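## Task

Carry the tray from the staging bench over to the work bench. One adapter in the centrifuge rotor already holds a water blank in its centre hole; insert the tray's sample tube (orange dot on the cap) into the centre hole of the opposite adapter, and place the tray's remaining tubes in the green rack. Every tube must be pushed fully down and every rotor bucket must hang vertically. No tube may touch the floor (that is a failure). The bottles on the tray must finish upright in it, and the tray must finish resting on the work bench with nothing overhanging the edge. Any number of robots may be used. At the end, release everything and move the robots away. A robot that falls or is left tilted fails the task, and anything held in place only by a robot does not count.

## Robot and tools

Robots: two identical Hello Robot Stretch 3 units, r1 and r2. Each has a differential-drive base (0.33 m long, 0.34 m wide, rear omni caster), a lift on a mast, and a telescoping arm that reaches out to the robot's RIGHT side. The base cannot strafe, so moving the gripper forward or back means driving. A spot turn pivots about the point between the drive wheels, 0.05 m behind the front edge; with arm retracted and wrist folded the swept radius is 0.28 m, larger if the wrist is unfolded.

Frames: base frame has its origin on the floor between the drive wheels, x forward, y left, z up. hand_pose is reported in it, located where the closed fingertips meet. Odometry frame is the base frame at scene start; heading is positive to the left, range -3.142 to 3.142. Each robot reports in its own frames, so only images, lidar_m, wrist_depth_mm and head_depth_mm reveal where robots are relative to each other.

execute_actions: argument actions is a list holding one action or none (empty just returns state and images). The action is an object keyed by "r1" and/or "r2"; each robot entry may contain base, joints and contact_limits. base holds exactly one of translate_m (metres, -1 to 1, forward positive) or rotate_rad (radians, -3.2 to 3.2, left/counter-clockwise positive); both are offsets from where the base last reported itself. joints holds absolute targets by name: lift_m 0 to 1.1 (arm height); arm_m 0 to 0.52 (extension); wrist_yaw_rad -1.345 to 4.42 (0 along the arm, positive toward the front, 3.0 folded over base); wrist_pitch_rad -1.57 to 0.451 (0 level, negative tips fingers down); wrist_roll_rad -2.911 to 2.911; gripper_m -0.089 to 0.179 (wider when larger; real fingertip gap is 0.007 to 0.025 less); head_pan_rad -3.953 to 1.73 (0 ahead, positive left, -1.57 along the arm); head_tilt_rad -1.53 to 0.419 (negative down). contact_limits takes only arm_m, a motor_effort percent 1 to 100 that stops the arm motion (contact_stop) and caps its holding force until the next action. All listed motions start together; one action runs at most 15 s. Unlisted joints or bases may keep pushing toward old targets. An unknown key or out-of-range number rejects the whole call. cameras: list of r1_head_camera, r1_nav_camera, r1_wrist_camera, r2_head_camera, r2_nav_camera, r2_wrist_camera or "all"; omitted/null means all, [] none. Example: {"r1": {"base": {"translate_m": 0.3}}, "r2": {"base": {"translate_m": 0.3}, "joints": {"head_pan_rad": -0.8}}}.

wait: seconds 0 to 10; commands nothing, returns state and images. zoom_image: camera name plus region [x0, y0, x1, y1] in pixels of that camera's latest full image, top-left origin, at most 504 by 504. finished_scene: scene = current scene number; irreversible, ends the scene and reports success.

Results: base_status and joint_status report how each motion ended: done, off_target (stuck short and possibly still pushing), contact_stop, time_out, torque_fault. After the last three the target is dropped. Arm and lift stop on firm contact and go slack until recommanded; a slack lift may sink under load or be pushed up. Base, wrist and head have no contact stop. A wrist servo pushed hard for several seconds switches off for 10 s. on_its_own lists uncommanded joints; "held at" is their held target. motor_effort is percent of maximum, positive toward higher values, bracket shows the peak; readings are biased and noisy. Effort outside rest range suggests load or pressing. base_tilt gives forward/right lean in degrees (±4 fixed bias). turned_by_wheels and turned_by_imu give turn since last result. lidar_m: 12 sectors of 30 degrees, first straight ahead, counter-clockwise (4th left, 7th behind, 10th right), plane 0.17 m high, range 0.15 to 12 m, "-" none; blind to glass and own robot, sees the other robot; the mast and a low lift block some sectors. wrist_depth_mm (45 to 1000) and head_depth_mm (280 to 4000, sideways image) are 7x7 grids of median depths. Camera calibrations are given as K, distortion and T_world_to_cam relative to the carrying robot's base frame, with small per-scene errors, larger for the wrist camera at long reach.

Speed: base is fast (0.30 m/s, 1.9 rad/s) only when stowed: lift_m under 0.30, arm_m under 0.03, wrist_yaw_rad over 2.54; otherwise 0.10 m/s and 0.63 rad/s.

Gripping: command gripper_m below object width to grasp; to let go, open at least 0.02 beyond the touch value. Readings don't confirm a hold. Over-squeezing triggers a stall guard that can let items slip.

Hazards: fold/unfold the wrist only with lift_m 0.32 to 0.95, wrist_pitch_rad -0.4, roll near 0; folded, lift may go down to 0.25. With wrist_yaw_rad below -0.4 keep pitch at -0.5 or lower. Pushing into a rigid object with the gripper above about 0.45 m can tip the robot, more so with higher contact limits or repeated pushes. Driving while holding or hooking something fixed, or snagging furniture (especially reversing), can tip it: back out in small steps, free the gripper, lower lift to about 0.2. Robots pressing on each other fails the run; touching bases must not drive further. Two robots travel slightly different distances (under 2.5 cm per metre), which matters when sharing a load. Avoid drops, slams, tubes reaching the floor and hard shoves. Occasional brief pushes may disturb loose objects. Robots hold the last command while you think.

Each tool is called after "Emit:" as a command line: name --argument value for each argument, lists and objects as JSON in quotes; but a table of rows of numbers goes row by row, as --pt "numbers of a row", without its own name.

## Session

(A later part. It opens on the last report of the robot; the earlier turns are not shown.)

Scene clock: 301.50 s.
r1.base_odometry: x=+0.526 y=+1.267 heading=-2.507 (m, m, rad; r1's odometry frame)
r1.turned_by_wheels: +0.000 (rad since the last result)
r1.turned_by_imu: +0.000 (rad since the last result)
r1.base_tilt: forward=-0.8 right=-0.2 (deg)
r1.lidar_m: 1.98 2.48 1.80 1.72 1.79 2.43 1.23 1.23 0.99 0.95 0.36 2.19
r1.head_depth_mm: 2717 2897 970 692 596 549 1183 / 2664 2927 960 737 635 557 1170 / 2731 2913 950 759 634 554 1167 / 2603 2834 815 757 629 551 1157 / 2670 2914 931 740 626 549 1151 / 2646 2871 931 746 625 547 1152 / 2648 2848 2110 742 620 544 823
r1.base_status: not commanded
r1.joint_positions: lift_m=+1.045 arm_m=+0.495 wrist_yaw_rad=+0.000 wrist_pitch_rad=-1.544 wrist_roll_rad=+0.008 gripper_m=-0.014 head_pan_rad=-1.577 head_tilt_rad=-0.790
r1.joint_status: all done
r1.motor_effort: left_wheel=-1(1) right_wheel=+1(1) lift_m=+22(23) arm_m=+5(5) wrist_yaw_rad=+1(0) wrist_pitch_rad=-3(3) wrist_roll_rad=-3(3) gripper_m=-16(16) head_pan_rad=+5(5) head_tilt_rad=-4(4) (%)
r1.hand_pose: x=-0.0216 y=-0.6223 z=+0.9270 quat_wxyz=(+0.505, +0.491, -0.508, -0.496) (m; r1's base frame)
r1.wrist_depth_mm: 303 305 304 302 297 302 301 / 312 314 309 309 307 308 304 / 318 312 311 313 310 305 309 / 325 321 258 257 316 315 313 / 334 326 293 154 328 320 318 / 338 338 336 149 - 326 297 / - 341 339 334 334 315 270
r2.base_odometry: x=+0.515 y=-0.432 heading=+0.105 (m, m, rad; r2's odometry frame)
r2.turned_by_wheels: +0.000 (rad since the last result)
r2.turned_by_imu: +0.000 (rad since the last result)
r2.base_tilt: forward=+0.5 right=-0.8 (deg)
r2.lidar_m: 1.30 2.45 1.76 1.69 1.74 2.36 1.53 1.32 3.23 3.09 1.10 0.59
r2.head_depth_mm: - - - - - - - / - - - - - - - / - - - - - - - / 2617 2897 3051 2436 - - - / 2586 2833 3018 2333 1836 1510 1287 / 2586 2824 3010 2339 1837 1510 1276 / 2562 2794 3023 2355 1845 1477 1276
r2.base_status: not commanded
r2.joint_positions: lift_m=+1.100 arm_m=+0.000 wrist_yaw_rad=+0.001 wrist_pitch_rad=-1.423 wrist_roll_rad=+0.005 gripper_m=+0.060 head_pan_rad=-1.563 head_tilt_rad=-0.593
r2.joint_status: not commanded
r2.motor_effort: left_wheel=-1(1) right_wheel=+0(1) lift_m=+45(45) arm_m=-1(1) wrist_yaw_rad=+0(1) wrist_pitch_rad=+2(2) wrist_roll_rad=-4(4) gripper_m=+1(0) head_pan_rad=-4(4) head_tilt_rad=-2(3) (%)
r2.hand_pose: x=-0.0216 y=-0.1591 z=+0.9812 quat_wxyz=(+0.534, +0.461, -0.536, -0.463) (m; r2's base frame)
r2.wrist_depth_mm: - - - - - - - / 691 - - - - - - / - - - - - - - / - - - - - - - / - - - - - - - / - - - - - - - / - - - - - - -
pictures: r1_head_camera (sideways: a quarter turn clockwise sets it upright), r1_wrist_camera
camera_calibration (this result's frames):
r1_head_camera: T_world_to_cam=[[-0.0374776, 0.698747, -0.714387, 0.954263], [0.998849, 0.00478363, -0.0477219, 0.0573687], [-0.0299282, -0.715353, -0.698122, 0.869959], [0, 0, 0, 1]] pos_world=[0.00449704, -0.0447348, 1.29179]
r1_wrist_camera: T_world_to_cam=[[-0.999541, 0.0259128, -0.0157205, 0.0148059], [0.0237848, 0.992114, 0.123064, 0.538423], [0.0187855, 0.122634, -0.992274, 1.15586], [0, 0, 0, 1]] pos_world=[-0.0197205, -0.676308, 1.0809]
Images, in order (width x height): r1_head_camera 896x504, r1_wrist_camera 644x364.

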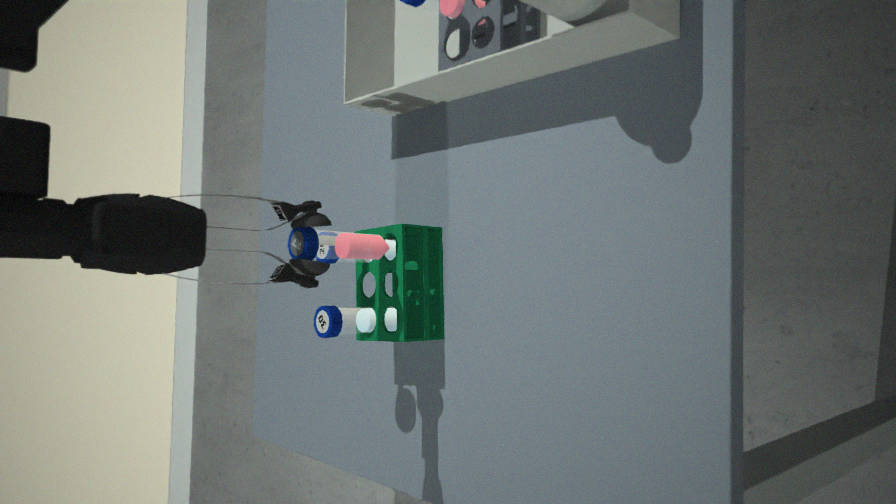

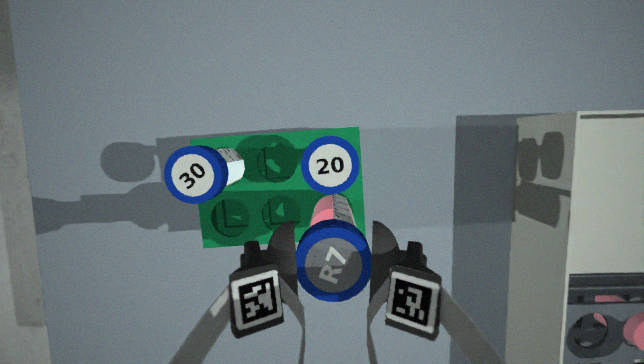

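Emit:
execute_actions --actions '[{"r1":{"joints":{"lift_m":1.025}}}]' --cameras '["r1_head_camera"]'

Emit:
execute_actions --actions '[{"r1":{"joints":{"lift_m":0.997}}}]' --cameras '["r1_head_camera"]'

Emit:
execute_actions --actions '[{"r1":{"joints":{"gripper_m":0.055}}}]' --cameras '[]'

Emit:
execute_actions --actions '[{"r1":{"joints":{"lift_m":1.1}}}]' --cameras '["r1_head_camera"]'

Emit:
execute_actions --actions '[{"r1":{"base":{"translate_m":-0.243},"joints":{"arm_m":0.409,"gripper_m":0.06}}}]' --cameras '[]'

Emit:
execute_actions --actions '[{"r1":{"joints":{"lift_m":1.05}}}]' --cameras '["r1_head_camera","r1_wrist_camera"]'

Scene clock: 305.73 s.
r1.base_odometry: x=+0.526 y=+1.267 heading=-2.507 (m, m, rad; r1's odometry frame)
r1.turned_by_wheels: +0.000 (rad since the last result)
r1.turned_by_imu: +0.000 (rad since the last result)
r1.base_tilt: forward=-0.7 right=-0.2 (deg)
r1.lidar_m: 1.99 2.48 1.79 1.72 1.79 2.44 1.24 1.24 0.99 0.95 0.36 2.18
r1.head_depth_mm: - 2893 967 693 594 550 1176 / 2724 2924 961 739 637 558 1170 / 2769 2900 953 762 633 554 1166 / 2655 2814 884 738 630 552 1160 / 2682 2868 932 738 627 549 1152 / 2658 2880 928 744 624 546 1149 / 2636 2840 2101 741 620 543 821
r1.base_status: not commanded
r1.joint_positions: lift_m=+1.025 arm_m=+0.495 wrist_yaw_rad=+0.000 wrist_pitch_rad=-1.544 wrist_roll_rad=+0.008 gripper_m=-0.014 head_pan_rad=-1.577 head_tilt_rad=-0.790
r1.joint_status: all done
r1.motor_effort: left_wheel=-2(1) right_wheel=+1(1) lift_m=+23(20) arm_m=+5(6) wrist_yaw_rad=+0(0) wrist_pitch_rad=-3(2) wrist_roll_rad=-3(3) gripper_m=-16(16) head_pan_rad=+5(5) head_tilt_rad=-4(4) (%)
r1.hand_pose: x=-0.0216 y=-0.6222 z=+0.9070 quat_wxyz=(+0.505, +0.491, -0.508, -0.496) (m; r1's base frame)
r1.wrist_depth_mm: 286 282 285 284 280 281 281 / 289 290 287 290 287 284 287 / 295 295 292 237 294 289 253 / 303 299 239 211 299 299 253 / 310 309 248 153 301 303 295 / 315 311 310 149 - 308 276 / 321 320 318 314 316 315 250
r2.base_odometry: x=+0.515 y=-0.432 heading=+0.105 (m, m, rad; r2's odometry frame)
r2.turned_by_wheels: +0.000 (rad since the last result)
r2.turned_by_imu: +0.000 (rad since the last result)
r2.base_tilt: forward=+0.7 right=-0.9 (deg)
r2.lidar_m: 1.30 2.45 1.76 1.69 1.75 2.35 1.53 1.32 3.23 3.10 1.10 0.59
r2.head_depth_mm: - - - - - - - / - - - - - - - / - - - - - - - / 2611 2892 3054 2441 - - - / 2583 2862 3057 2335 1832 1503 1291 / 2596 2826 3041 2338 1836 1509 1276 / 2554 2840 3014 2363 1836 1477 1279
r2.base_status: not commanded
r2.joint_positions: lift_m=+1.100 arm_m=+0.000 wrist_yaw_rad=+0.001 wrist_pitch_rad=-1.423 wrist_roll_rad=+0.005 gripper_m=+0.060 head_pan_rad=-1.563 head_tilt_rad=-0.593
r2.joint_status: not commanded
r2.motor_effort: left_wheel=+0(1) right_wheel=+0(0) lift_m=+45(46) arm_m=-1(1) wrist_yaw_rad=+0(0) wrist_pitch_rad=+2(2) wrist_roll_rad=-4(4) gripper_m=+1(1) head_pan_rad=-4(4) head_tilt_rad=-3(3) (%)
r2.hand_pose: x=-0.0216 y=-0.1591 z=+0.9812 quat_wxyz=(+0.534, +0.461, -0.536, -0.463) (m; r2's base frame)
r2.wrist_depth_mm: - - - - - - - / 692 - - - - - - / - - - - - - - / - - - - - - - / - - - - - - - / - - - - - - - / - - - - - - -
pictures: r1_head_camera (sideways: a quarter turn clockwise sets it upright)
camera_calibration (this result's frames):
r1_head_camera: T_world_to_cam=[[-0.0374775, 0.698747, -0.714387, 0.954263], [0.998849, 0.00478352, -0.0477219, 0.0573687], [-0.0299282, -0.715353, -0.698122, 0.869959], [0, 0, 0, 1]] pos_world=[0.00449704, -0.0447348, 1.29179]
Images, in order (width x height): r1_head_camera 896x504.

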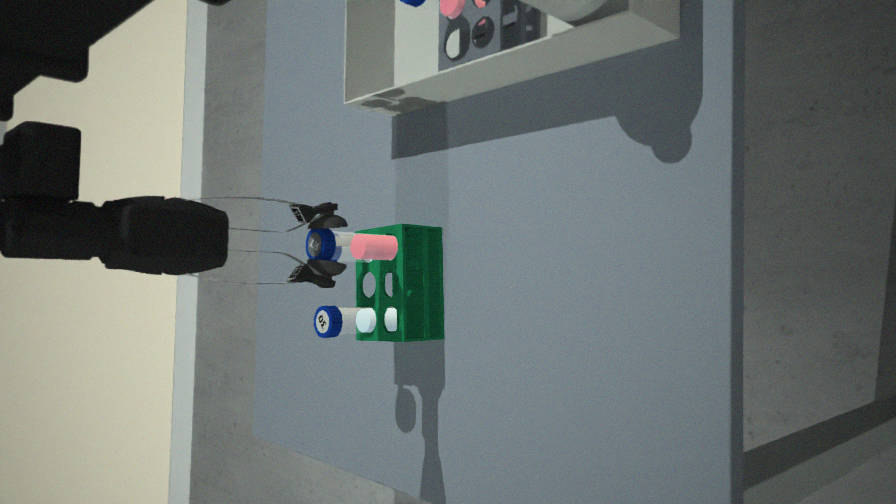

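Scene clock: 306.77 s.
r1.base_odometry: x=+0.526 y=+1.267 heading=-2.507 (m, m, rad; r1's odometry frame)
r1.turned_by_wheels: +0.000 (rad since the last result)
r1.turned_by_imu: +0.000 (rad since the last result)
r1.base_tilt: forward=-0.8 right=-0.3 (deg)
r1.lidar_m: 1.99 2.48 1.80 1.73 1.79 2.42 1.23 1.23 0.99 0.95 0.36 2.18
r1.head_depth_mm: - 2907 949 694 595 549 1173 / 2753 2894 958 740 636 557 1172 / - 2912 951 761 632 555 1166 / 2641 - 977 737 631 552 1162 / 2658 2894 933 739 627 549 1154 / 2691 2866 928 745 623 547 1157 / 2654 2855 2106 741 619 544 821
r1.base_status: not commanded
r1.joint_positions: lift_m=+0.997 arm_m=+0.495 wrist_yaw_rad=+0.000 wrist_pitch_rad=-1.545 wrist_roll_rad=+0.008 gripper_m=-0.014 head_pan_rad=-1.577 head_tilt_rad=-0.790
r1.joint_status: all done
r1.motor_effort: left_wheel=-2(0) right_wheel=+1(1) lift_m=+23(24) arm_m=+5(5) wrist_yaw_rad=+0(0) wrist_pitch_rad=-3(4) wrist_roll_rad=-3(3) gripper_m=-15(17) head_pan_rad=+4(5) head_tilt_rad=-3(4) (%)
r1.hand_pose: x=-0.0216 y=-0.6221 z=+0.8790 quat_wxyz=(+0.504, +0.491, -0.508, -0.496) (m; r1's base frame)
r1.wrist_depth_mm: 258 259 257 256 254 252 254 / 264 264 262 259 260 259 261 / 268 269 266 207 264 264 218 / 273 150 211 150 268 268 218 / 278 277 246 153 273 273 229 / 288 283 281 148 - 279 231 / 294 291 289 290 288 284 231
r2.base_odometry: x=+0.515 y=-0.432 heading=+0.105 (m, m, rad; r2's odometry frame)
r2.turned_by_wheels: +0.000 (rad since the last result)
r2.turned_by_imu: +0.000 (rad since the last result)
r2.base_tilt: forward=+0.7 right=-0.9 (deg)
r2.lidar_m: 1.30 2.44 1.76 1.69 1.74 2.35 1.52 1.32 3.24 3.10 1.10 0.59
r2.head_depth_mm: - - - - - - - / - - - - - - - / - - - - - - - / 2622 2877 3048 2417 - - - / 2605 2826 3058 2338 1834 1503 1289 / 2580 2834 3022 2356 1842 1510 1274 / 2567 2789 2992 2347 1845 1472 1281
r2.base_status: not commanded
r2.joint_positions: lift_m=+1.100 arm_m=+0.000 wrist_yaw_rad=+0.001 wrist_pitch_rad=-1.423 wrist_roll_rad=+0.005 gripper_m=+0.060 head_pan_rad=-1.563 head_tilt_rad=-0.593
r2.joint_status: not commanded
r2.motor_effort: left_wheel=-1(0) right_wheel=+0(0) lift_m=+45(46) arm_m=-1(1) wrist_yaw_rad=+0(1) wrist_pitch_rad=+2(2) wrist_roll_rad=-4(4) gripper_m=+1(1) head_pan_rad=-4(4) head_tilt_rad=-3(3) (%)
r2.hand_pose: x=-0.0216 y=-0.1591 z=+0.9812 quat_wxyz=(+0.534, +0.461, -0.536, -0.463) (m; r2's base frame)
r2.wrist_depth_mm: - - - - - - - / 668 - - - - - - / - - - - - - - / - - - - - - - / - - - - - - - / - - - - - - - / - - - - - - -
pictures: r1_head_camera (sideways: a quarter turn clockwise sets it upright)
camera_calibration (this result's frames):
r1_head_camera: T_world_to_cam=[[-0.0374775, 0.698747, -0.714387, 0.954263], [0.998849, 0.0047835, -0.0477219, 0.0573687], [-0.0299282, -0.715353, -0.698122, 0.869959], [0, 0, 0, 1]] pos_world=[0.00449704, -0.0447348, 1.29179]
Images, in order (width x height): r1_head_camera 896x504.

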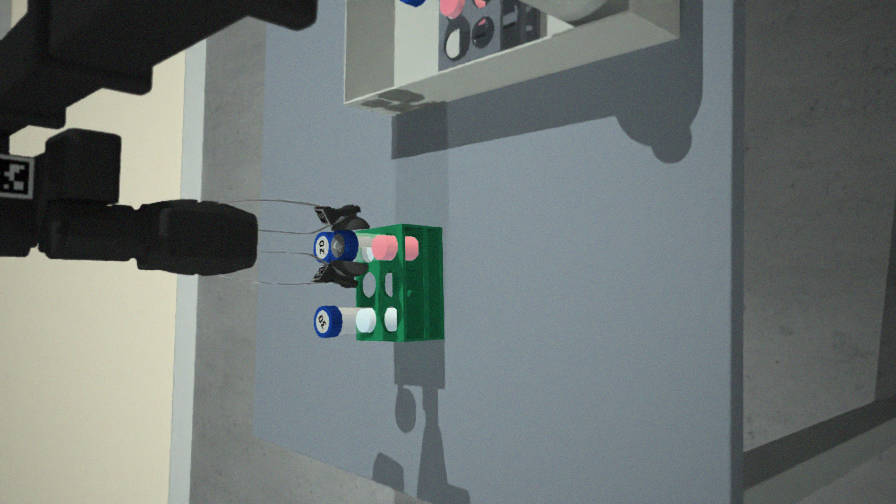

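Scene clock: 307.93 s.
r1.base_odometry: x=+0.526 y=+1.267 heading=-2.507 (m, m, rad; r1's odometry frame)
r1.turned_by_wheels: +0.000 (rad since the last result)
r1.turned_by_imu: +0.000 (rad since the last result)
r1.base_tilt: forward=-0.8 right=-0.3 (deg)
r1.lidar_m: 1.99 2.47 1.80 1.73 1.79 2.43 1.23 1.23 0.99 0.95 0.36 2.18
r1.head_depth_mm: - 2871 949 693 595 549 1174 / 2760 2926 961 737 638 556 1175 / - 2912 959 762 634 555 1166 / 2656 - 976 737 628 551 1161 / 2674 2883 931 738 625 549 1157 / 2674 2905 926 746 624 546 1154 / 2627 2839 2113 742 618 544 823
r1.base_status: not commanded
r1.joint_positions: lift_m=+0.997 arm_m=+0.495 wrist_yaw_rad=+0.000 wrist_pitch_rad=-1.545 wrist_roll_rad=+0.008 gripper_m=+0.055 head_pan_rad=-1.577 head_tilt_rad=-0.790
r1.joint_status: all done
r1.motor_effort: left_wheel=-1(1) right_wheel=+1(1) lift_m=+22(22) arm_m=+6(5) wrist_yaw_rad=-1(0) wrist_pitch_rad=-3(3) wrist_roll_rad=-3(3) gripper_m=+0(80) head_pan_rad=+5(5) head_tilt_rad=-4(4) (%)
r1.hand_pose: x=-0.0216 y=-0.6221 z=+0.8790 quat_wxyz=(+0.504, +0.491, -0.508, -0.496) (m; r1's base frame)
r1.wrist_depth_mm: 261 258 258 257 253 254 252 / 262 264 263 262 260 263 258 / 268 267 264 208 265 264 215 / 272 151 213 150 268 269 217 / 281 280 238 161 274 274 230 / 285 282 282 218 - 282 229 / 295 292 287 289 289 286 230
r2.base_odometry: x=+0.515 y=-0.432 heading=+0.105 (m, m, rad; r2's odometry frame)
r2.turned_by_wheels: +0.000 (rad since the last result)
r2.turned_by_imu: +0.000 (rad since the last result)
r2.base_tilt: forward=+0.7 right=-0.8 (deg)
r2.lidar_m: 1.30 2.46 1.76 1.69 1.75 2.35 1.53 1.32 3.25 3.10 1.10 0.59
r2.head_depth_mm: - - - - - - - / - - - - - - - / - - - - - - - / 2605 2883 3016 2436 - - - / 2594 2830 3044 2353 1827 1501 1288 / 2582 2824 3003 2339 1833 1502 1277 / 2592 2820 2991 2341 1841 1481 1282
r2.base_status: not commanded
r2.joint_positions: lift_m=+1.100 arm_m=+0.000 wrist_yaw_rad=+0.001 wrist_pitch_rad=-1.423 wrist_roll_rad=+0.005 gripper_m=+0.060 head_pan_rad=-1.563 head_tilt_rad=-0.593
r2.joint_status: not commanded
r2.motor_effort: left_wheel=+0(0) right_wheel=-1(0) lift_m=+45(46) arm_m=-1(1) wrist_yaw_rad=+1(0) wrist_pitch_rad=+2(2) wrist_roll_rad=-4(4) gripper_m=+1(0) head_pan_rad=-4(4) head_tilt_rad=-2(3) (%)
r2.hand_pose: x=-0.0216 y=-0.1591 z=+0.9812 quat_wxyz=(+0.534, +0.461, -0.536, -0.463) (m; r2's base frame)
r2.wrist_depth_mm: - - - - - - - / 697 - - - - - - / - - - - - - - / - - - - - - - / - - - - - - - / - - - - - - - / - - - - - - -
pictures: none
No camera images: the call's "cameras" was empty. Leave "cameras" out to get every camera's image.

Scene clock: 309.70 s.
r1.base_odometry: x=+0.526 y=+1.267 heading=-2.507 (m, m, rad; r1's odometry frame)
r1.turned_by_wheels: +0.000 (rad since the last result)
r1.turned_by_imu: +0.000 (rad since the last result)
r1.base_tilt: forward=-0.8 right=-0.3 (deg)
r1.lidar_m: 1.99 2.48 1.80 1.73 1.79 2.43 1.23 1.23 0.99 0.95 0.36 2.18
r1.head_depth_mm: 2670 2930 965 692 594 550 1175 / 2678 2935 962 737 638 557 1165 / 2659 2919 953 761 633 554 1165 / - 2947 930 737 630 551 1157 / 2659 2883 921 738 624 549 1155 / 2674 2884 930 746 623 545 1152 / 2664 2856 2108 742 619 544 822
r1.base_status: not commanded
r1.joint_positions: lift_m=+1.100 arm_m=+0.495 wrist_yaw_rad=+0.000 wrist_pitch_rad=-1.545 wrist_roll_rad=+0.008 gripper_m=+0.055 head_pan_rad=-1.577 head_tilt_rad=-0.790
r1.joint_status: all done
r1.motor_effort: left_wheel=-1(2) right_wheel=+1(0) lift_m=+26(27) arm_m=+6(4) wrist_yaw_rad=+0(0) wrist_pitch_rad=-2(3) wrist_roll_rad=-3(3) gripper_m=+0(0) head_pan_rad=+4(5) head_tilt_rad=-4(4) (%)
r1.hand_pose: x=-0.0216 y=-0.6221 z=+0.9818 quat_wxyz=(+0.504, +0.491, -0.508, -0.496) (m; r1's base frame)
r1.wrist_depth_mm: - 356 354 353 350 350 345 / - 366 358 361 360 361 357 / - 367 366 364 361 362 363 / - 373 313 312 372 365 367 / - 382 380 377 380 373 374 / - 391 387 389 - 349 318 / - 405 402 399 397 334 325
r2.base_odometry: x=+0.515 y=-0.432 heading=+0.105 (m, m, rad; r2's odometry frame)
r2.turned_by_wheels: +0.000 (rad since the last result)
r2.turned_by_imu: +0.000 (rad since the last result)
r2.base_tilt: forward=+0.7 right=-0.8 (deg)
r2.lidar_m: 1.30 2.45 1.76 1.69 1.74 2.36 1.53 1.32 3.23 3.09 1.11 0.59
r2.head_depth_mm: - - - - - - - / - - - - - - - / - - - - - - - / 2594 2880 3039 2426 - - - / 2597 2858 3022 2332 1828 1492 1285 / 2595 2815 3016 2355 1840 1514 1277 / 2583 2816 3007 2353 1845 1470 1276
r2.base_status: not commanded
r2.joint_positions: lift_m=+1.100 arm_m=+0.000 wrist_yaw_rad=+0.001 wrist_pitch_rad=-1.423 wrist_roll_rad=+0.005 gripper_m=+0.060 head_pan_rad=-1.563 head_tilt_rad=-0.593
r2.joint_status: not commanded
r2.motor_effort: left_wheel=+0(1) right_wheel=+0(0) lift_m=+45(45) arm_m=-1(1) wrist_yaw_rad=+1(1) wrist_pitch_rad=+2(2) wrist_roll_rad=-4(4) gripper_m=+0(0) head_pan_rad=-4(4) head_tilt_rad=-3(3) (%)
r2.hand_pose: x=-0.0216 y=-0.1591 z=+0.9812 quat_wxyz=(+0.534, +0.461, -0.536, -0.463) (m; r2's base frame)
r2.wrist_depth_mm: - - - - - - - / 667 - - - - - - / - - - - - - - / - - - - - - - / - - - - - - - / - - - - - - - / - - - - - - -
pictures: r1_head_camera (sideways: a quarter turn clockwise sets it upright)
camera_calibration (this result's frames):
r1_head_camera: T_world_to_cam=[[-0.0374777, 0.698747, -0.714387, 0.954263], [0.998849, 0.00478374, -0.0477219, 0.0573687], [-0.0299281, -0.715353, -0.698122, 0.869959], [0, 0, 0, 1]] pos_world=[0.00449705, -0.0447348, 1.29179]
Images, in order (width x height): r1_head_camera 896x504.

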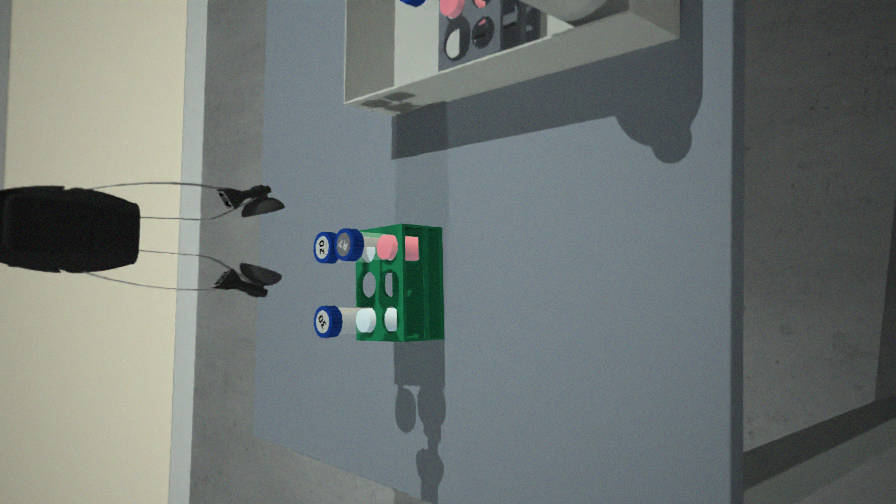

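Scene clock: 313.07 s.
r1.base_odometry: x=+0.722 y=+1.411 heading=-2.507 (m, m, rad; r1's odometry frame)
r1.turned_by_wheels: +0.000 (rad since the last result)
r1.turned_by_imu: +0.000 (rad since the last result)
r1.base_tilt: forward=-0.8 right=-0.3 (deg)
r1.lidar_m: 2.22 2.47 1.80 1.73 1.78 2.42 1.17 1.00 0.99 0.95 0.99 0.53
r1.head_depth_mm: 2647 2942 934 698 638 549 1172 / 2683 2896 820 742 634 546 1170 / 2688 2895 921 758 630 553 1167 / 2635 2881 945 655 501 551 1163 / 2693 2903 936 748 550 550 1157 / 2652 2876 928 745 622 558 1147 / 2636 2840 917 722 619 556 1142
r1.base_status: done
r1.joint_positions: lift_m=+1.100 arm_m=+0.409 wrist_yaw_rad=+0.000 wrist_pitch_rad=-1.545 wrist_roll_rad=+0.007 gripper_m=+0.060 head_pan_rad=-1.577 head_tilt_rad=-0.790
r1.joint_status: all done
r1.motor_effort: left_wheel=-2(5) right_wheel=+1(1) lift_m=+27(27) arm_m=-5(6) wrist_yaw_rad=+0(0) wrist_pitch_rad=-2(3) wrist_roll_rad=-3(3) gripper_m=+1(34) head_pan_rad=+5(5) head_tilt_rad=-4(4) (%)
r1.hand_pose: x=-0.0216 y=-0.5369 z=+0.9818 quat_wxyz=(+0.505, +0.492, -0.508, -0.496) (m; r1's base frame)
r1.wrist_depth_mm: 357 357 352 347 348 297 213 / 305 360 358 357 354 293 226 / 338 369 368 361 362 357 343 / 383 372 377 338 363 345 344 / 383 385 378 322 338 317 374 / 384 391 - 383 387 377 382 / 408 400 399 342 390 392 391
r2.base_odometry: x=+0.515 y=-0.432 heading=+0.105 (m, m, rad; r2's odometry frame)
r2.turned_by_wheels: +0.000 (rad since the last result)
r2.turned_by_imu: +0.000 (rad since the last result)
r2.base_tilt: forward=+0.7 right=-0.9 (deg)
r2.lidar_m: 1.30 2.45 1.76 1.69 1.75 2.35 1.53 1.32 3.23 3.10 1.11 0.59
r2.head_depth_mm: - - - - - - - / - - - - - - - / - - - - - - - / 2629 2875 3071 2433 - - - / 2582 2835 3039 2337 1827 1512 1289 / 2572 2815 3032 2352 1834 1507 1278 / 2584 2820 3002 2357 1843 1472 1279
r2.base_status: not commanded
r2.joint_positions: lift_m=+1.100 arm_m=+0.000 wrist_yaw_rad=+0.001 wrist_pitch_rad=-1.423 wrist_roll_rad=+0.005 gripper_m=+0.060 head_pan_rad=-1.563 head_tilt_rad=-0.593
r2.joint_status: not commanded
r2.motor_effort: left_wheel=+0(0) right_wheel=+0(0) lift_m=+45(45) arm_m=-1(1) wrist_yaw_rad=+0(0) wrist_pitch_rad=+2(2) wrist_roll_rad=-4(4) gripper_m=+0(0) head_pan_rad=-4(4) head_tilt_rad=-3(3) (%)
r2.hand_pose: x=-0.0216 y=-0.1591 z=+0.9812 quat_wxyz=(+0.534, +0.461, -0.536, -0.463) (m; r2's base frame)
r2.wrist_depth_mm: - - - - - - - / 692 - - - - - - / - - - - - - - / - - - - - - - / - - - - - - - / - - - - - - - / - - - - - - -
pictures: none
No camera images: the call's "cameras" was empty. Leave "cameras" out to get every camera's image.

Scene clock: 314.37 s.
r1.base_odometry: x=+0.722 y=+1.411 heading=-2.507 (m, m, rad; r1's odometry frame)
r1.turned_by_wheels: +0.000 (rad since the last result)
r1.turned_by_imu: +0.000 (rad since the last result)
r1.base_tilt: forward=-0.7 right=-0.3 (deg)
r1.lidar_m: 2.23 2.48 1.79 1.72 1.79 2.43 1.17 1.00 0.99 0.95 0.99 0.53
r1.head_depth_mm: 2706 2933 934 697 639 550 1171 / 2711 2928 821 741 633 549 1173 / 2780 2864 955 756 631 552 1169 / 2676 - 959 656 501 551 1159 / 2646 2910 941 748 550 550 1152 / 2627 2882 930 747 624 559 1154 / 2669 2813 916 720 620 556 1148
r1.base_status: not commanded
r1.joint_positions: lift_m=+1.050 arm_m=+0.409 wrist_yaw_rad=+0.000 wrist_pitch_rad=-1.545 wrist_roll_rad=+0.007 gripper_m=+0.060 head_pan_rad=-1.577 head_tilt_rad=-0.790
r1.joint_status: all done
r1.motor_effort: left_wheel=+0(1) right_wheel=+1(1) lift_m=+22(27) arm_m=-5(5) wrist_yaw_rad=+0(1) wrist_pitch_rad=-3(3) wrist_roll_rad=-3(3) gripper_m=+0(1) head_pan_rad=+4(5) head_tilt_rad=-4(4) (%)
r1.hand_pose: x=-0.0216 y=-0.5369 z=+0.9320 quat_wxyz=(+0.505, +0.492, -0.508, -0.496) (m; r1's base frame)
r1.wrist_depth_mm: 305 308 305 303 303 296 188 / 272 319 312 310 309 297 213 / 315 319 318 316 315 309 293 / 328 331 323 321 313 316 268 / 340 335 328 258 296 298 266 / 341 341 - 274 302 298 269 / 343 345 346 339 339 336 296
r2.base_odometry: x=+0.515 y=-0.432 heading=+0.105 (m, m, rad; r2's odometry frame)
r2.turned_by_wheels: +0.000 (rad since the last result)
r2.turned_by_imu: +0.000 (rad since the last result)
r2.base_tilt: forward=+0.7 right=-0.9 (deg)
r2.lidar_m: 1.30 2.44 1.76 1.69 1.74 2.36 1.53 1.32 3.25 3.10 1.10 0.59
r2.head_depth_mm: - - - - - - - / - - - - - - - / - - - - - - - / 2608 2863 3046 2424 - - - / 2608 2845 3061 2330 1836 1510 1290 / 2591 2831 3035 2341 1826 1510 1276 / 2565 2827 3002 2361 1851 1478 1278
r2.base_status: not commanded
r2.joint_positions: lift_m=+1.100 arm_m=+0.000 wrist_yaw_rad=+0.001 wrist_pitch_rad=-1.423 wrist_roll_rad=+0.005 gripper_m=+0.060 head_pan_rad=-1.563 head_tilt_rad=-0.593
r2.joint_status: not commanded
r2.motor_effort: left_wheel=-1(0) right_wheel=+0(0) lift_m=+45(46) arm_m=-1(1) wrist_yaw_rad=+0(0) wrist_pitch_rad=+2(2) wrist_roll_rad=-4(4) gripper_m=+1(1) head_pan_rad=-4(4) head_tilt_rad=-2(3) (%)
r2.hand_pose: x=-0.0216 y=-0.1591 z=+0.9812 quat_wxyz=(+0.534, +0.461, -0.536, -0.463) (m; r2's base frame)
r2.wrist_depth_mm: - - - - - - - / 682 - - - - - - / - - - - - - - / - - - - - - - / - - - - - - - / - - - - - - - / - - - - - - -
pictures: r1_head_camera (sideways: a quarter turn clockwise sets it upright), r1_wrist_camera
camera_calibration (this result's frames):
r1_head_camera: T_world_to_cam=[[-0.0374775, 0.698747, -0.714387, 0.954263], [0.998849, 0.00478353, -0.0477219, 0.0573687], [-0.0299282, -0.715353, -0.698122, 0.869959], [0, 0, 0, 1]] pos_world=[0.00449704, -0.0447348, 1.29179]
r1_wrist_camera: T_world_to_cam=[[-0.999567, 0.0248949, -0.0156728, 0.0120813], [0.0227645, 0.992033, 0.123903, 0.452265], [0.0186325, 0.123492, -0.992171, 1.15073], [0, 0, 0, 1]] pos_world=[-0.0196605, -0.591069, 1.08588]
Images, in order (width x height): r1_head_camera 896x504, r1_wrist_camera 644x364.

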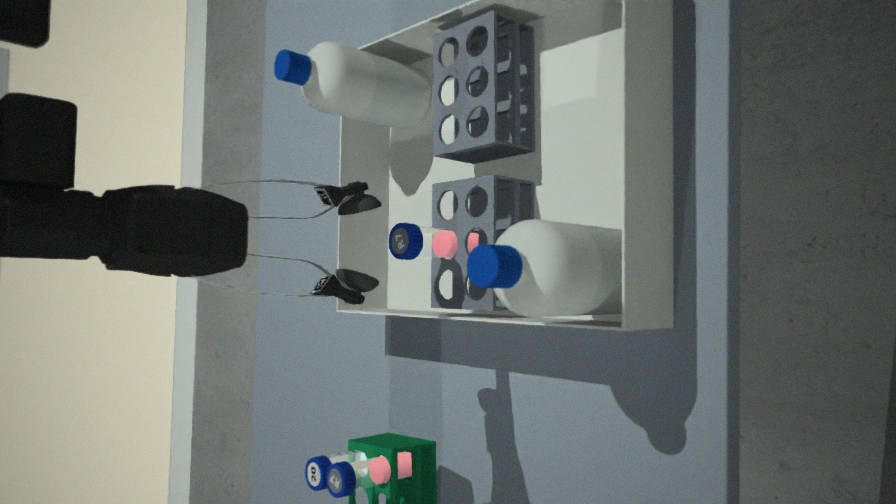

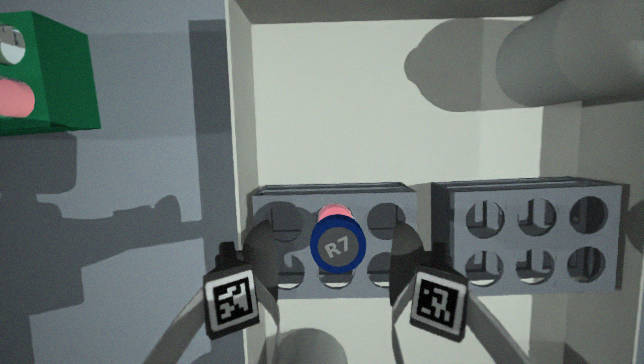

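Emit:
execute_actions --actions '[{"r1":{"joints":{"lift_m":0.995,"arm_m":0.404,"gripper_m":0.056}}}]' --cameras '["r1_wrist_camera"]'

Emit:
execute_actions --actions '[{"r1":{"joints":{"gripper_m":-0.015}}}]' --cameras '[]'

Emit:
execute_actions --actions '[{"r1":{"joints":{"lift_m":1.1}}}]' --cameras '["r1_head_camera"]'

Emit:
execute_actions --actions '[{"r1":{"base":{"translate_m":0.32},"joints":{"arm_m":0.495}}}]' --cameras '[]'

Emit:
execute_actions --actions '[{"r1":{"joints":{"lift_m":1.045}}}]' --cameras '["r1_wrist_camera","r1_head_camera"]'

Scene clock: 318.03 s.
r1.base_odometry: x=+0.722 y=+1.411 heading=-2.507 (m, m, rad; r1's odometry frame)
r1.turned_by_wheels: +0.000 (rad since the last result)
r1.turned_by_imu: +0.000 (rad since the last result)
r1.base_tilt: forward=-0.8 right=-0.2 (deg)
r1.lidar_m: 2.23 2.48 1.79 1.72 1.79 2.42 1.17 1.00 0.99 0.95 0.99 0.53
r1.head_depth_mm: - 2876 922 697 639 548 1176 / - 2882 822 743 633 547 1174 / - 2946 952 746 633 553 1165 / 2653 2907 806 648 502 551 1160 / 2633 2896 942 749 551 549 1157 / 2674 2891 927 746 623 558 1151 / 2654 2870 917 721 619 557 1147
r1.base_status: not commanded
r1.joint_positions: lift_m=+0.995 arm_m=+0.404 wrist_yaw_rad=+0.000 wrist_pitch_rad=-1.545 wrist_roll_rad=+0.007 gripper_m=+0.056 head_pan_rad=-1.577 head_tilt_rad=-0.790
r1.joint_status: all done
r1.motor_effort: left_wheel=-1(1) right_wheel=+1(2) lift_m=+23(22) arm_m=-6(7) wrist_yaw_rad=+0(0) wrist_pitch_rad=-3(3) wrist_roll_rad=-3(3) gripper_m=+0(26) head_pan_rad=+5(4) head_tilt_rad=-4(4) (%)
r1.hand_pose: x=-0.0216 y=-0.5319 z=+0.8771 quat_wxyz=(+0.505, +0.492, -0.508, -0.496) (m; r1's base frame)
r1.wrist_depth_mm: 258 257 251 251 251 251 187 / 259 261 257 255 255 254 226 / 269 265 262 260 262 260 259 / 270 271 264 264 264 262 257 / 279 277 224 207 211 238 211 / 281 280 - 153 - 224 215 / 291 287 283 282 283 279 280
r2.base_odometry: x=+0.515 y=-0.432 heading=+0.105 (m, m, rad; r2's odometry frame)
r2.turned_by_wheels: +0.000 (rad since the last result)
r2.turned_by_imu: +0.000 (rad since the last result)
r2.base_tilt: forward=+0.8 right=-0.9 (deg)
r2.lidar_m: 1.30 2.45 1.76 1.69 1.74 2.35 1.53 1.32 3.24 3.10 1.10 0.59
r2.head_depth_mm: - - - - - - - / - - - - - - - / - - - - - - - / 2613 2903 3049 2431 - - - / 2569 2810 3046 2343 1830 1502 1289 / 2568 2835 3007 2360 1833 1510 1274 / 2602 2793 3012 2362 1847 1472 1286
r2.base_status: not commanded
r2.joint_positions: lift_m=+1.100 arm_m=+0.000 wrist_yaw_rad=+0.001 wrist_pitch_rad=-1.423 wrist_roll_rad=+0.005 gripper_m=+0.060 head_pan_rad=-1.563 head_tilt_rad=-0.593
r2.joint_status: not commanded
r2.motor_effort: left_wheel=+0(0) right_wheel=+0(0) lift_m=+45(46) arm_m=-1(1) wrist_yaw_rad=+0(0) wrist_pitch_rad=+2(2) wrist_roll_rad=-4(4) gripper_m=+1(0) head_pan_rad=-4(4) head_tilt_rad=-3(3) (%)
r2.hand_pose: x=-0.0216 y=-0.1591 z=+0.9812 quat_wxyz=(+0.534, +0.461, -0.536, -0.463) (m; r2's base frame)
r2.wrist_depth_mm: - - - - - - - / 686 - - - - - - / - - - - - - - / - - - - - - - / - - - - - - - / - - - - - - - / - - - - - - -
pictures: r1_wrist_camera
camera_calibration (this result's frames):
r1_wrist_camera: T_world_to_cam=[[-0.999567, 0.0248981, -0.0156684, 0.0110917], [0.0227649, 0.992011, 0.12408, 0.453907], [0.0186326, 0.12367, -0.992148, 1.09563], [0, 0, 0, 1]] pos_world=[-0.0196606, -0.586052, 1.03088]
Images, in order (width x height): r1_wrist_camera 644x364.

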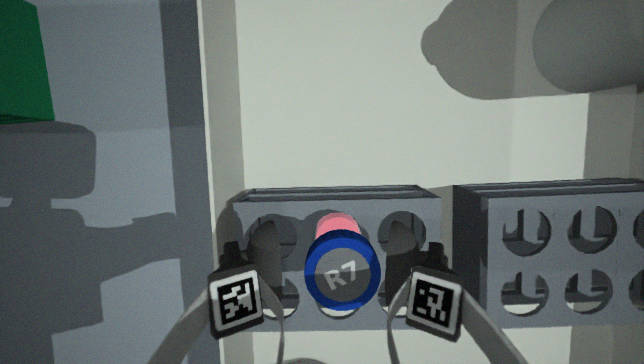

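Scene clock: 319.23 s.
r1.base_odometry: x=+0.722 y=+1.411 heading=-2.507 (m, m, rad; r1's odometry frame)
r1.turned_by_wheels: +0.000 (rad since the last result)
r1.turned_by_imu: +0.000 (rad since the last result)
r1.base_tilt: forward=-0.8 right=-0.3 (deg)
r1.lidar_m: 2.23 2.47 1.79 1.73 1.79 2.42 1.17 1.00 0.99 0.95 0.99 0.53
r1.head_depth_mm: - 2904 921 697 637 550 1175 / - 2940 820 745 634 546 1163 / - 2999 951 756 632 554 1157 / 2667 2902 807 648 501 550 1163 / 2661 2931 939 749 551 550 1157 / 2678 2870 928 744 622 559 1156 / 2660 2841 919 723 620 554 1148
r1.base_status: not commanded
r1.joint_positions: lift_m=+0.995 arm_m=+0.404 wrist_yaw_rad=+0.000 wrist_pitch_rad=-1.545 wrist_roll_rad=+0.007 gripper_m=-0.014 head_pan_rad=-1.577 head_tilt_rad=-0.790
r1.joint_status: all done
r1.motor_effort: left_wheel=-1(1) right_wheel=+1(2) lift_m=+22(22) arm_m=-5(6) wrist_yaw_rad=+0(0) wrist_pitch_rad=-2(2) wrist_roll_rad=-3(3) gripper_m=-17(91) head_pan_rad=+5(5) head_tilt_rad=-3(3) (%)
r1.hand_pose: x=-0.0216 y=-0.5319 z=+0.8771 quat_wxyz=(+0.505, +0.492, -0.508, -0.496) (m; r1's base frame)
r1.wrist_depth_mm: 255 255 253 253 249 249 189 / 259 261 253 257 256 256 227 / 267 267 265 263 261 258 260 / 272 274 267 265 264 262 257 / 279 277 225 199 240 239 211 / 285 282 281 149 - 224 215 / 287 287 285 283 286 280 280
r2.base_odometry: x=+0.515 y=-0.432 heading=+0.105 (m, m, rad; r2's odometry frame)
r2.turned_by_wheels: +0.000 (rad since the last result)
r2.turned_by_imu: +0.000 (rad since the last result)
r2.base_tilt: forward=+0.7 right=-0.9 (deg)
r2.lidar_m: 1.31 2.45 1.77 1.69 1.74 2.35 1.53 1.32 3.22 3.10 1.10 0.59
r2.head_depth_mm: - - - - - - - / - - - - - - - / - - - - - - - / 2593 2885 3063 2451 - - - / 2583 2825 3042 2335 1835 1499 1284 / 2588 2820 3026 2357 1837 1510 1276 / 2573 2792 2998 2345 1839 1478 1281
r2.base_status: not commanded
r2.joint_positions: lift_m=+1.100 arm_m=+0.000 wrist_yaw_rad=+0.001 wrist_pitch_rad=-1.423 wrist_roll_rad=+0.005 gripper_m=+0.060 head_pan_rad=-1.563 head_tilt_rad=-0.593
r2.joint_status: not commanded
r2.motor_effort: left_wheel=-1(0) right_wheel=-1(0) lift_m=+46(45) arm_m=-1(1) wrist_yaw_rad=-1(1) wrist_pitch_rad=+2(2) wrist_roll_rad=-4(4) gripper_m=+0(1) head_pan_rad=-4(3) head_tilt_rad=-3(2) (%)
r2.hand_pose: x=-0.0216 y=-0.1591 z=+0.9812 quat_wxyz=(+0.534, +0.461, -0.536, -0.463) (m; r2's base frame)
r2.wrist_depth_mm: - - - - - - - / 704 - - - - - - / - - - - - - - / - - - - - - - / - - - - - - - / - - - - - - - / - - - - - - -
pictures: none
No camera images: the call's "cameras" was empty. Leave "cameras" out to get every camera's image.

Scene clock: 321.03 s.
r1.base_odometry: x=+0.722 y=+1.411 heading=-2.507 (m, m, rad; r1's odometry frame)
r1.turned_by_wheels: +0.000 (rad since the last result)
r1.turned_by_imu: +0.000 (rad since the last result)
r1.base_tilt: forward=-0.8 right=-0.3 (deg)
r1.lidar_m: 2.22 2.48 1.80 1.72 1.78 2.43 1.17 1.00 0.99 0.95 0.99 0.53
r1.head_depth_mm: 2660 2916 934 698 637 550 1181 / 2712 2905 819 743 635 547 1170 / 2619 2898 923 755 629 553 1166 / 2624 2922 780 667 502 552 1157 / 2652 2952 933 750 550 549 1157 / 2678 2861 927 744 623 558 1153 / 2640 2812 918 721 620 556 1146
r1.base_status: not commanded
r1.joint_positions: lift_m=+1.100 arm_m=+0.404 wrist_yaw_rad=+0.000 wrist_pitch_rad=-1.545 wrist_roll_rad=+0.007 gripper_m=-0.014 head_pan_rad=-1.577 head_tilt_rad=-0.790
r1.joint_status: all done
r1.motor_effort: left_wheel=-2(1) right_wheel=+2(1) lift_m=+27(28) arm_m=-6(5) wrist_yaw_rad=+1(0) wrist_pitch_rad=-3(2) wrist_roll_rad=-3(3) gripper_m=-16(16) head_pan_rad=+5(5) head_tilt_rad=-2(4) (%)
r1.hand_pose: x=-0.0216 y=-0.5318 z=+0.9818 quat_wxyz=(+0.505, +0.492, -0.508, -0.496) (m; r1's base frame)
r1.wrist_depth_mm: 361 353 349 328 332 285 214 / 307 363 363 359 353 304 232 / 366 373 366 368 366 357 340 / 384 372 380 368 363 338 331 / 387 383 378 201 341 318 373 / 392 394 389 149 - 384 381 / 406 400 402 333 392 386 387
r2.base_odometry: x=+0.515 y=-0.432 heading=+0.105 (m, m, rad; r2's odometry frame)
r2.turned_by_wheels: +0.000 (rad since the last result)
r2.turned_by_imu: +0.000 (rad since the last result)
r2.base_tilt: forward=+0.7 right=-0.7 (deg)
r2.lidar_m: 1.30 2.45 1.76 1.69 1.74 2.35 1.53 1.32 3.24 3.10 1.10 0.59
r2.head_depth_mm: - - - - - - - / - - - - - - - / - - - - - - - / 2625 2894 3063 2436 - - - / 2602 2842 3067 2341 1828 1507 1292 / 2578 2820 3052 2363 1840 1505 1279 / 2557 2792 2977 2356 1835 1479 1276
r2.base_status: not commanded
r2.joint_positions: lift_m=+1.100 arm_m=+0.000 wrist_yaw_rad=+0.001 wrist_pitch_rad=-1.423 wrist_roll_rad=+0.005 gripper_m=+0.060 head_pan_rad=-1.563 head_tilt_rad=-0.593
r2.joint_status: not commanded
r2.motor_effort: left_wheel=-1(0) right_wheel=-1(0) lift_m=+45(45) arm_m=-1(1) wrist_yaw_rad=+1(1) wrist_pitch_rad=+2(2) wrist_roll_rad=-4(4) gripper_m=+0(1) head_pan_rad=-4(4) head_tilt_rad=-2(3) (%)
r2.hand_pose: x=-0.0216 y=-0.1591 z=+0.9812 quat_wxyz=(+0.534, +0.461, -0.536, -0.463) (m; r2's base frame)
r2.wrist_depth_mm: - - - - - - - / 687 - - - - - - / - - - - - - - / - - - - - - - / - - - - - - - / - - - - - - - / - - - - - - -
pictures: r1_head_camera (sideways: a quarter turn clockwise sets it upright)
camera_calibration (this result's frames):
r1_head_camera: T_world_to_cam=[[-0.0374777, 0.698747, -0.714387, 0.954263], [0.998849, 0.00478376, -0.0477219, 0.0573687], [-0.0299281, -0.715353, -0.698122, 0.869959], [0, 0, 0, 1]] pos_world=[0.00449705, -0.0447348, 1.29179]
Images, in order (width x height): r1_head_camera 896x504.

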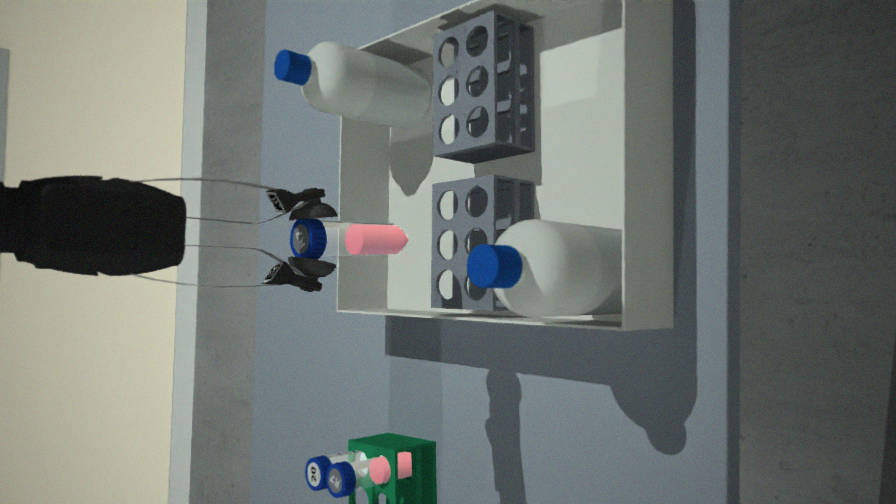

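Scene clock: 325.63 s.
r1.base_odometry: x=+0.464 y=+1.221 heading=-2.507 (m, m, rad; r1's odometry frame)
r1.turned_by_wheels: +0.000 (rad since the last result)
r1.turned_by_imu: +0.001 (rad since the last result)
r1.base_tilt: forward=-0.7 right=-0.3 (deg)
r1.lidar_m: 1.90 2.48 1.80 1.73 1.79 2.44 1.31 1.31 0.99 0.95 0.32 2.11
r1.head_depth_mm: 2666 2937 968 730 641 560 1180 / 2675 2914 961 765 638 558 1172 / 2696 2912 953 763 633 554 1164 / - 2919 782 736 629 552 1164 / 2648 2873 909 750 626 548 1159 / 2622 2891 1001 747 623 546 875 / 2620 2852 2258 1775 650 544 1146
r1.base_status: done
r1.joint_positions: lift_m=+1.100 arm_m=+0.495 wrist_yaw_rad=+0.000 wrist_pitch_rad=-1.545 wrist_roll_rad=+0.007 gripper_m=-0.014 head_pan_rad=-1.577 head_tilt_rad=-0.790
r1.joint_status: all done
r1.motor_effort: left_wheel=-2(1) right_wheel=+2(4) lift_m=+27(27) arm_m=+5(7) wrist_yaw_rad=+0(0) wrist_pitch_rad=-2(3) wrist_roll_rad=-3(3) gripper_m=-15(17) head_pan_rad=+5(5) head_tilt_rad=-4(3) (%)
r1.hand_pose: x=-0.0216 y=-0.6220 z=+0.9818 quat_wxyz=(+0.505, +0.492, -0.508, -0.496) (m; r1's base frame)
r1.wrist_depth_mm: - 355 354 359 352 349 351 / - 364 360 361 354 362 353 / - 373 309 341 362 361 360 / - - 371 312 371 371 346 / - - 385 199 379 380 351 / - - 390 149 - 387 334 / - - 402 394 396 391 332
r2.base_odometry: x=+0.515 y=-0.432 heading=+0.105 (m, m, rad; r2's odometry frame)
r2.turned_by_wheels: +0.000 (rad since the last result)
r2.turned_by_imu: +0.000 (rad since the last result)
r2.base_tilt: forward=+0.7 right=-0.8 (deg)
r2.lidar_m: 1.30 2.45 1.77 1.69 1.74 2.35 1.53 1.32 3.24 3.10 1.10 0.59
r2.head_depth_mm: - - - - - - - / - - - - - - - / - - - - - - - / 2594 2876 3069 2445 - - - / 2578 2834 3036 2343 1827 1508 1290 / 2572 2814 3013 2360 1843 1504 1277 / 2573 2789 3004 2338 1785 1477 1277
r2.base_status: not commanded
r2.joint_positions: lift_m=+1.100 arm_m=+0.000 wrist_yaw_rad=+0.001 wrist_pitch_rad=-1.423 wrist_roll_rad=+0.005 gripper_m=+0.060 head_pan_rad=-1.563 head_tilt_rad=-0.593
r2.joint_status: not commanded
r2.motor_effort: left_wheel=+0(0) right_wheel=+0(0) lift_m=+45(45) arm_m=-1(1) wrist_yaw_rad=+1(1) wrist_pitch_rad=+2(2) wrist_roll_rad=-4(4) gripper_m=+1(1) head_pan_rad=-5(3) head_tilt_rad=-3(2) (%)
r2.hand_pose: x=-0.0216 y=-0.1591 z=+0.9812 quat_wxyz=(+0.534, +0.461, -0.536, -0.463) (m; r2's base frame)
r2.wrist_depth_mm: - - - - - - - / 676 - - - - - - / - - - - - - - / - - - - - - - / - - - - - - - / - - - - - - - / - - - - - - -
pictures: none
No camera images: the call's "cameras" was empty. Leave "cameras" out to get every camera's image.

Scene clock: 326.97 s.
r1.base_odometry: x=+0.464 y=+1.221 heading=-2.507 (m, m, rad; r1's odometry frame)
r1.turned_by_wheels: +0.000 (rad since the last result)
r1.turned_by_imu: +0.000 (rad since the last result)
r1.base_tilt: forward=-0.8 right=-0.3 (deg)
r1.lidar_m: 1.91 2.47 1.80 1.73 1.79 2.43 1.31 1.31 0.99 0.95 0.32 2.11
r1.head_depth_mm: 2738 2896 965 732 641 559 1174 / 2675 2933 961 765 638 558 1168 / 2715 2886 949 761 634 555 1173 / 2608 2823 750 739 630 551 1163 / 2662 2899 933 750 627 548 1154 / 2673 2869 999 748 623 545 877 / 2669 2853 2247 1760 651 543 1146
r1.base_status: not commanded
r1.joint_positions: lift_m=+1.045 arm_m=+0.495 wrist_yaw_rad=+0.000 wrist_pitch_rad=-1.547 wrist_roll_rad=+0.007 gripper_m=-0.014 head_pan_rad=-1.577 head_tilt_rad=-0.790
r1.joint_status: all done
r1.motor_effort: left_wheel=-1(2) right_wheel=+1(2) lift_m=+22(23) arm_m=+5(5) wrist_yaw_rad=+0(0) wrist_pitch_rad=-1(3) wrist_roll_rad=-3(3) gripper_m=-16(16) head_pan_rad=+5(5) head_tilt_rad=-4(4) (%)
r1.hand_pose: x=-0.0216 y=-0.6214 z=+0.9271 quat_wxyz=(+0.504, +0.492, -0.507, -0.496) (m; r1's base frame)
r1.wrist_depth_mm: - 303 302 300 303 296 301 / - 309 304 306 309 302 305 / - 316 256 252 312 312 307 / - 321 289 257 317 317 315 / - 330 326 200 325 322 317 / - 338 335 149 - 329 314 / - 339 342 342 339 338 316
r2.base_odometry: x=+0.515 y=-0.432 heading=+0.105 (m, m, rad; r2's odometry frame)
r2.turned_by_wheels: +0.000 (rad since the last result)
r2.turned_by_imu: +0.000 (rad since the last result)
r2.base_tilt: forward=+0.8 right=-0.8 (deg)
r2.lidar_m: 1.30 2.45 1.76 1.69 1.74 2.35 1.52 1.32 3.25 3.10 1.11 0.59
r2.head_depth_mm: - - - - - - - / - - - - - - - / - - - - - - - / 2604 2896 3051 2425 - - - / 2578 2838 3004 2348 1826 1510 1289 / 2592 2818 3021 2344 1840 1500 1275 / 2555 2792 2991 2369 1791 1474 1275
r2.base_status: not commanded
r2.joint_positions: lift_m=+1.100 arm_m=+0.000 wrist_yaw_rad=+0.001 wrist_pitch_rad=-1.423 wrist_roll_rad=+0.005 gripper_m=+0.060 head_pan_rad=-1.563 head_tilt_rad=-0.593
r2.joint_status: not commanded
r2.motor_effort: left_wheel=+0(0) right_wheel=+0(0) lift_m=+45(46) arm_m=-1(1) wrist_yaw_rad=+0(0) wrist_pitch_rad=+2(2) wrist_roll_rad=-4(4) gripper_m=+1(1) head_pan_rad=-4(4) head_tilt_rad=-2(3) (%)
r2.hand_pose: x=-0.0216 y=-0.1591 z=+0.9812 quat_wxyz=(+0.534, +0.461, -0.536, -0.463) (m; r2's base frame)
r2.wrist_depth_mm: - - - - - - - / 671 - - - - - - / - - - - - - - / - - - - - - - / - - - - - - - / - - - - - - - / - - - - - - -
pictures: r1_head_camera (sideways: a quarter turn clockwise sets it upright), r1_wrist_camera
camera_calibration (this result's frames):
r1_head_camera: T_world_to_cam=[[-0.0374777, 0.698747, -0.714386, 0.954263], [0.998849, 0.00478391, -0.0477219, 0.0573687], [-0.029928, -0.715353, -0.698122, 0.86996], [0, 0, 0, 1]] pos_world=[0.00449705, -0.0447348, 1.29179]
r1_wrist_camera: T_world_to_cam=[[-0.999567, 0.0249369, -0.0156097, 0.0140747], [0.0227668, 0.991715, 0.126421, 0.534168], [0.0186329, 0.126011, -0.991854, 1.15752], [0, 0, 0, 1]] pos_world=[-0.0196606, -0.675953, 1.08078]
Images, in order (width x height): r1_head_camera 896x504, r1_wrist_camera 644x364.

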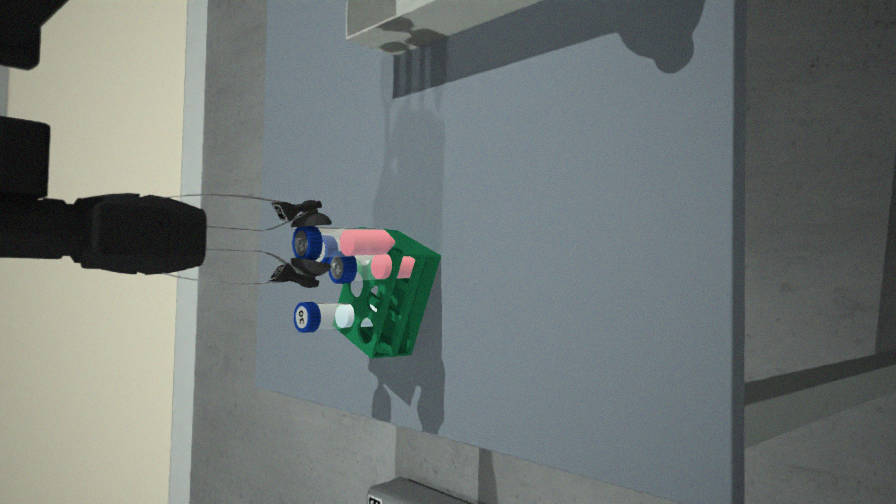

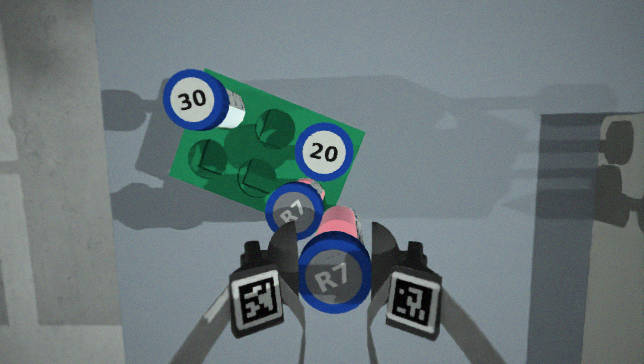

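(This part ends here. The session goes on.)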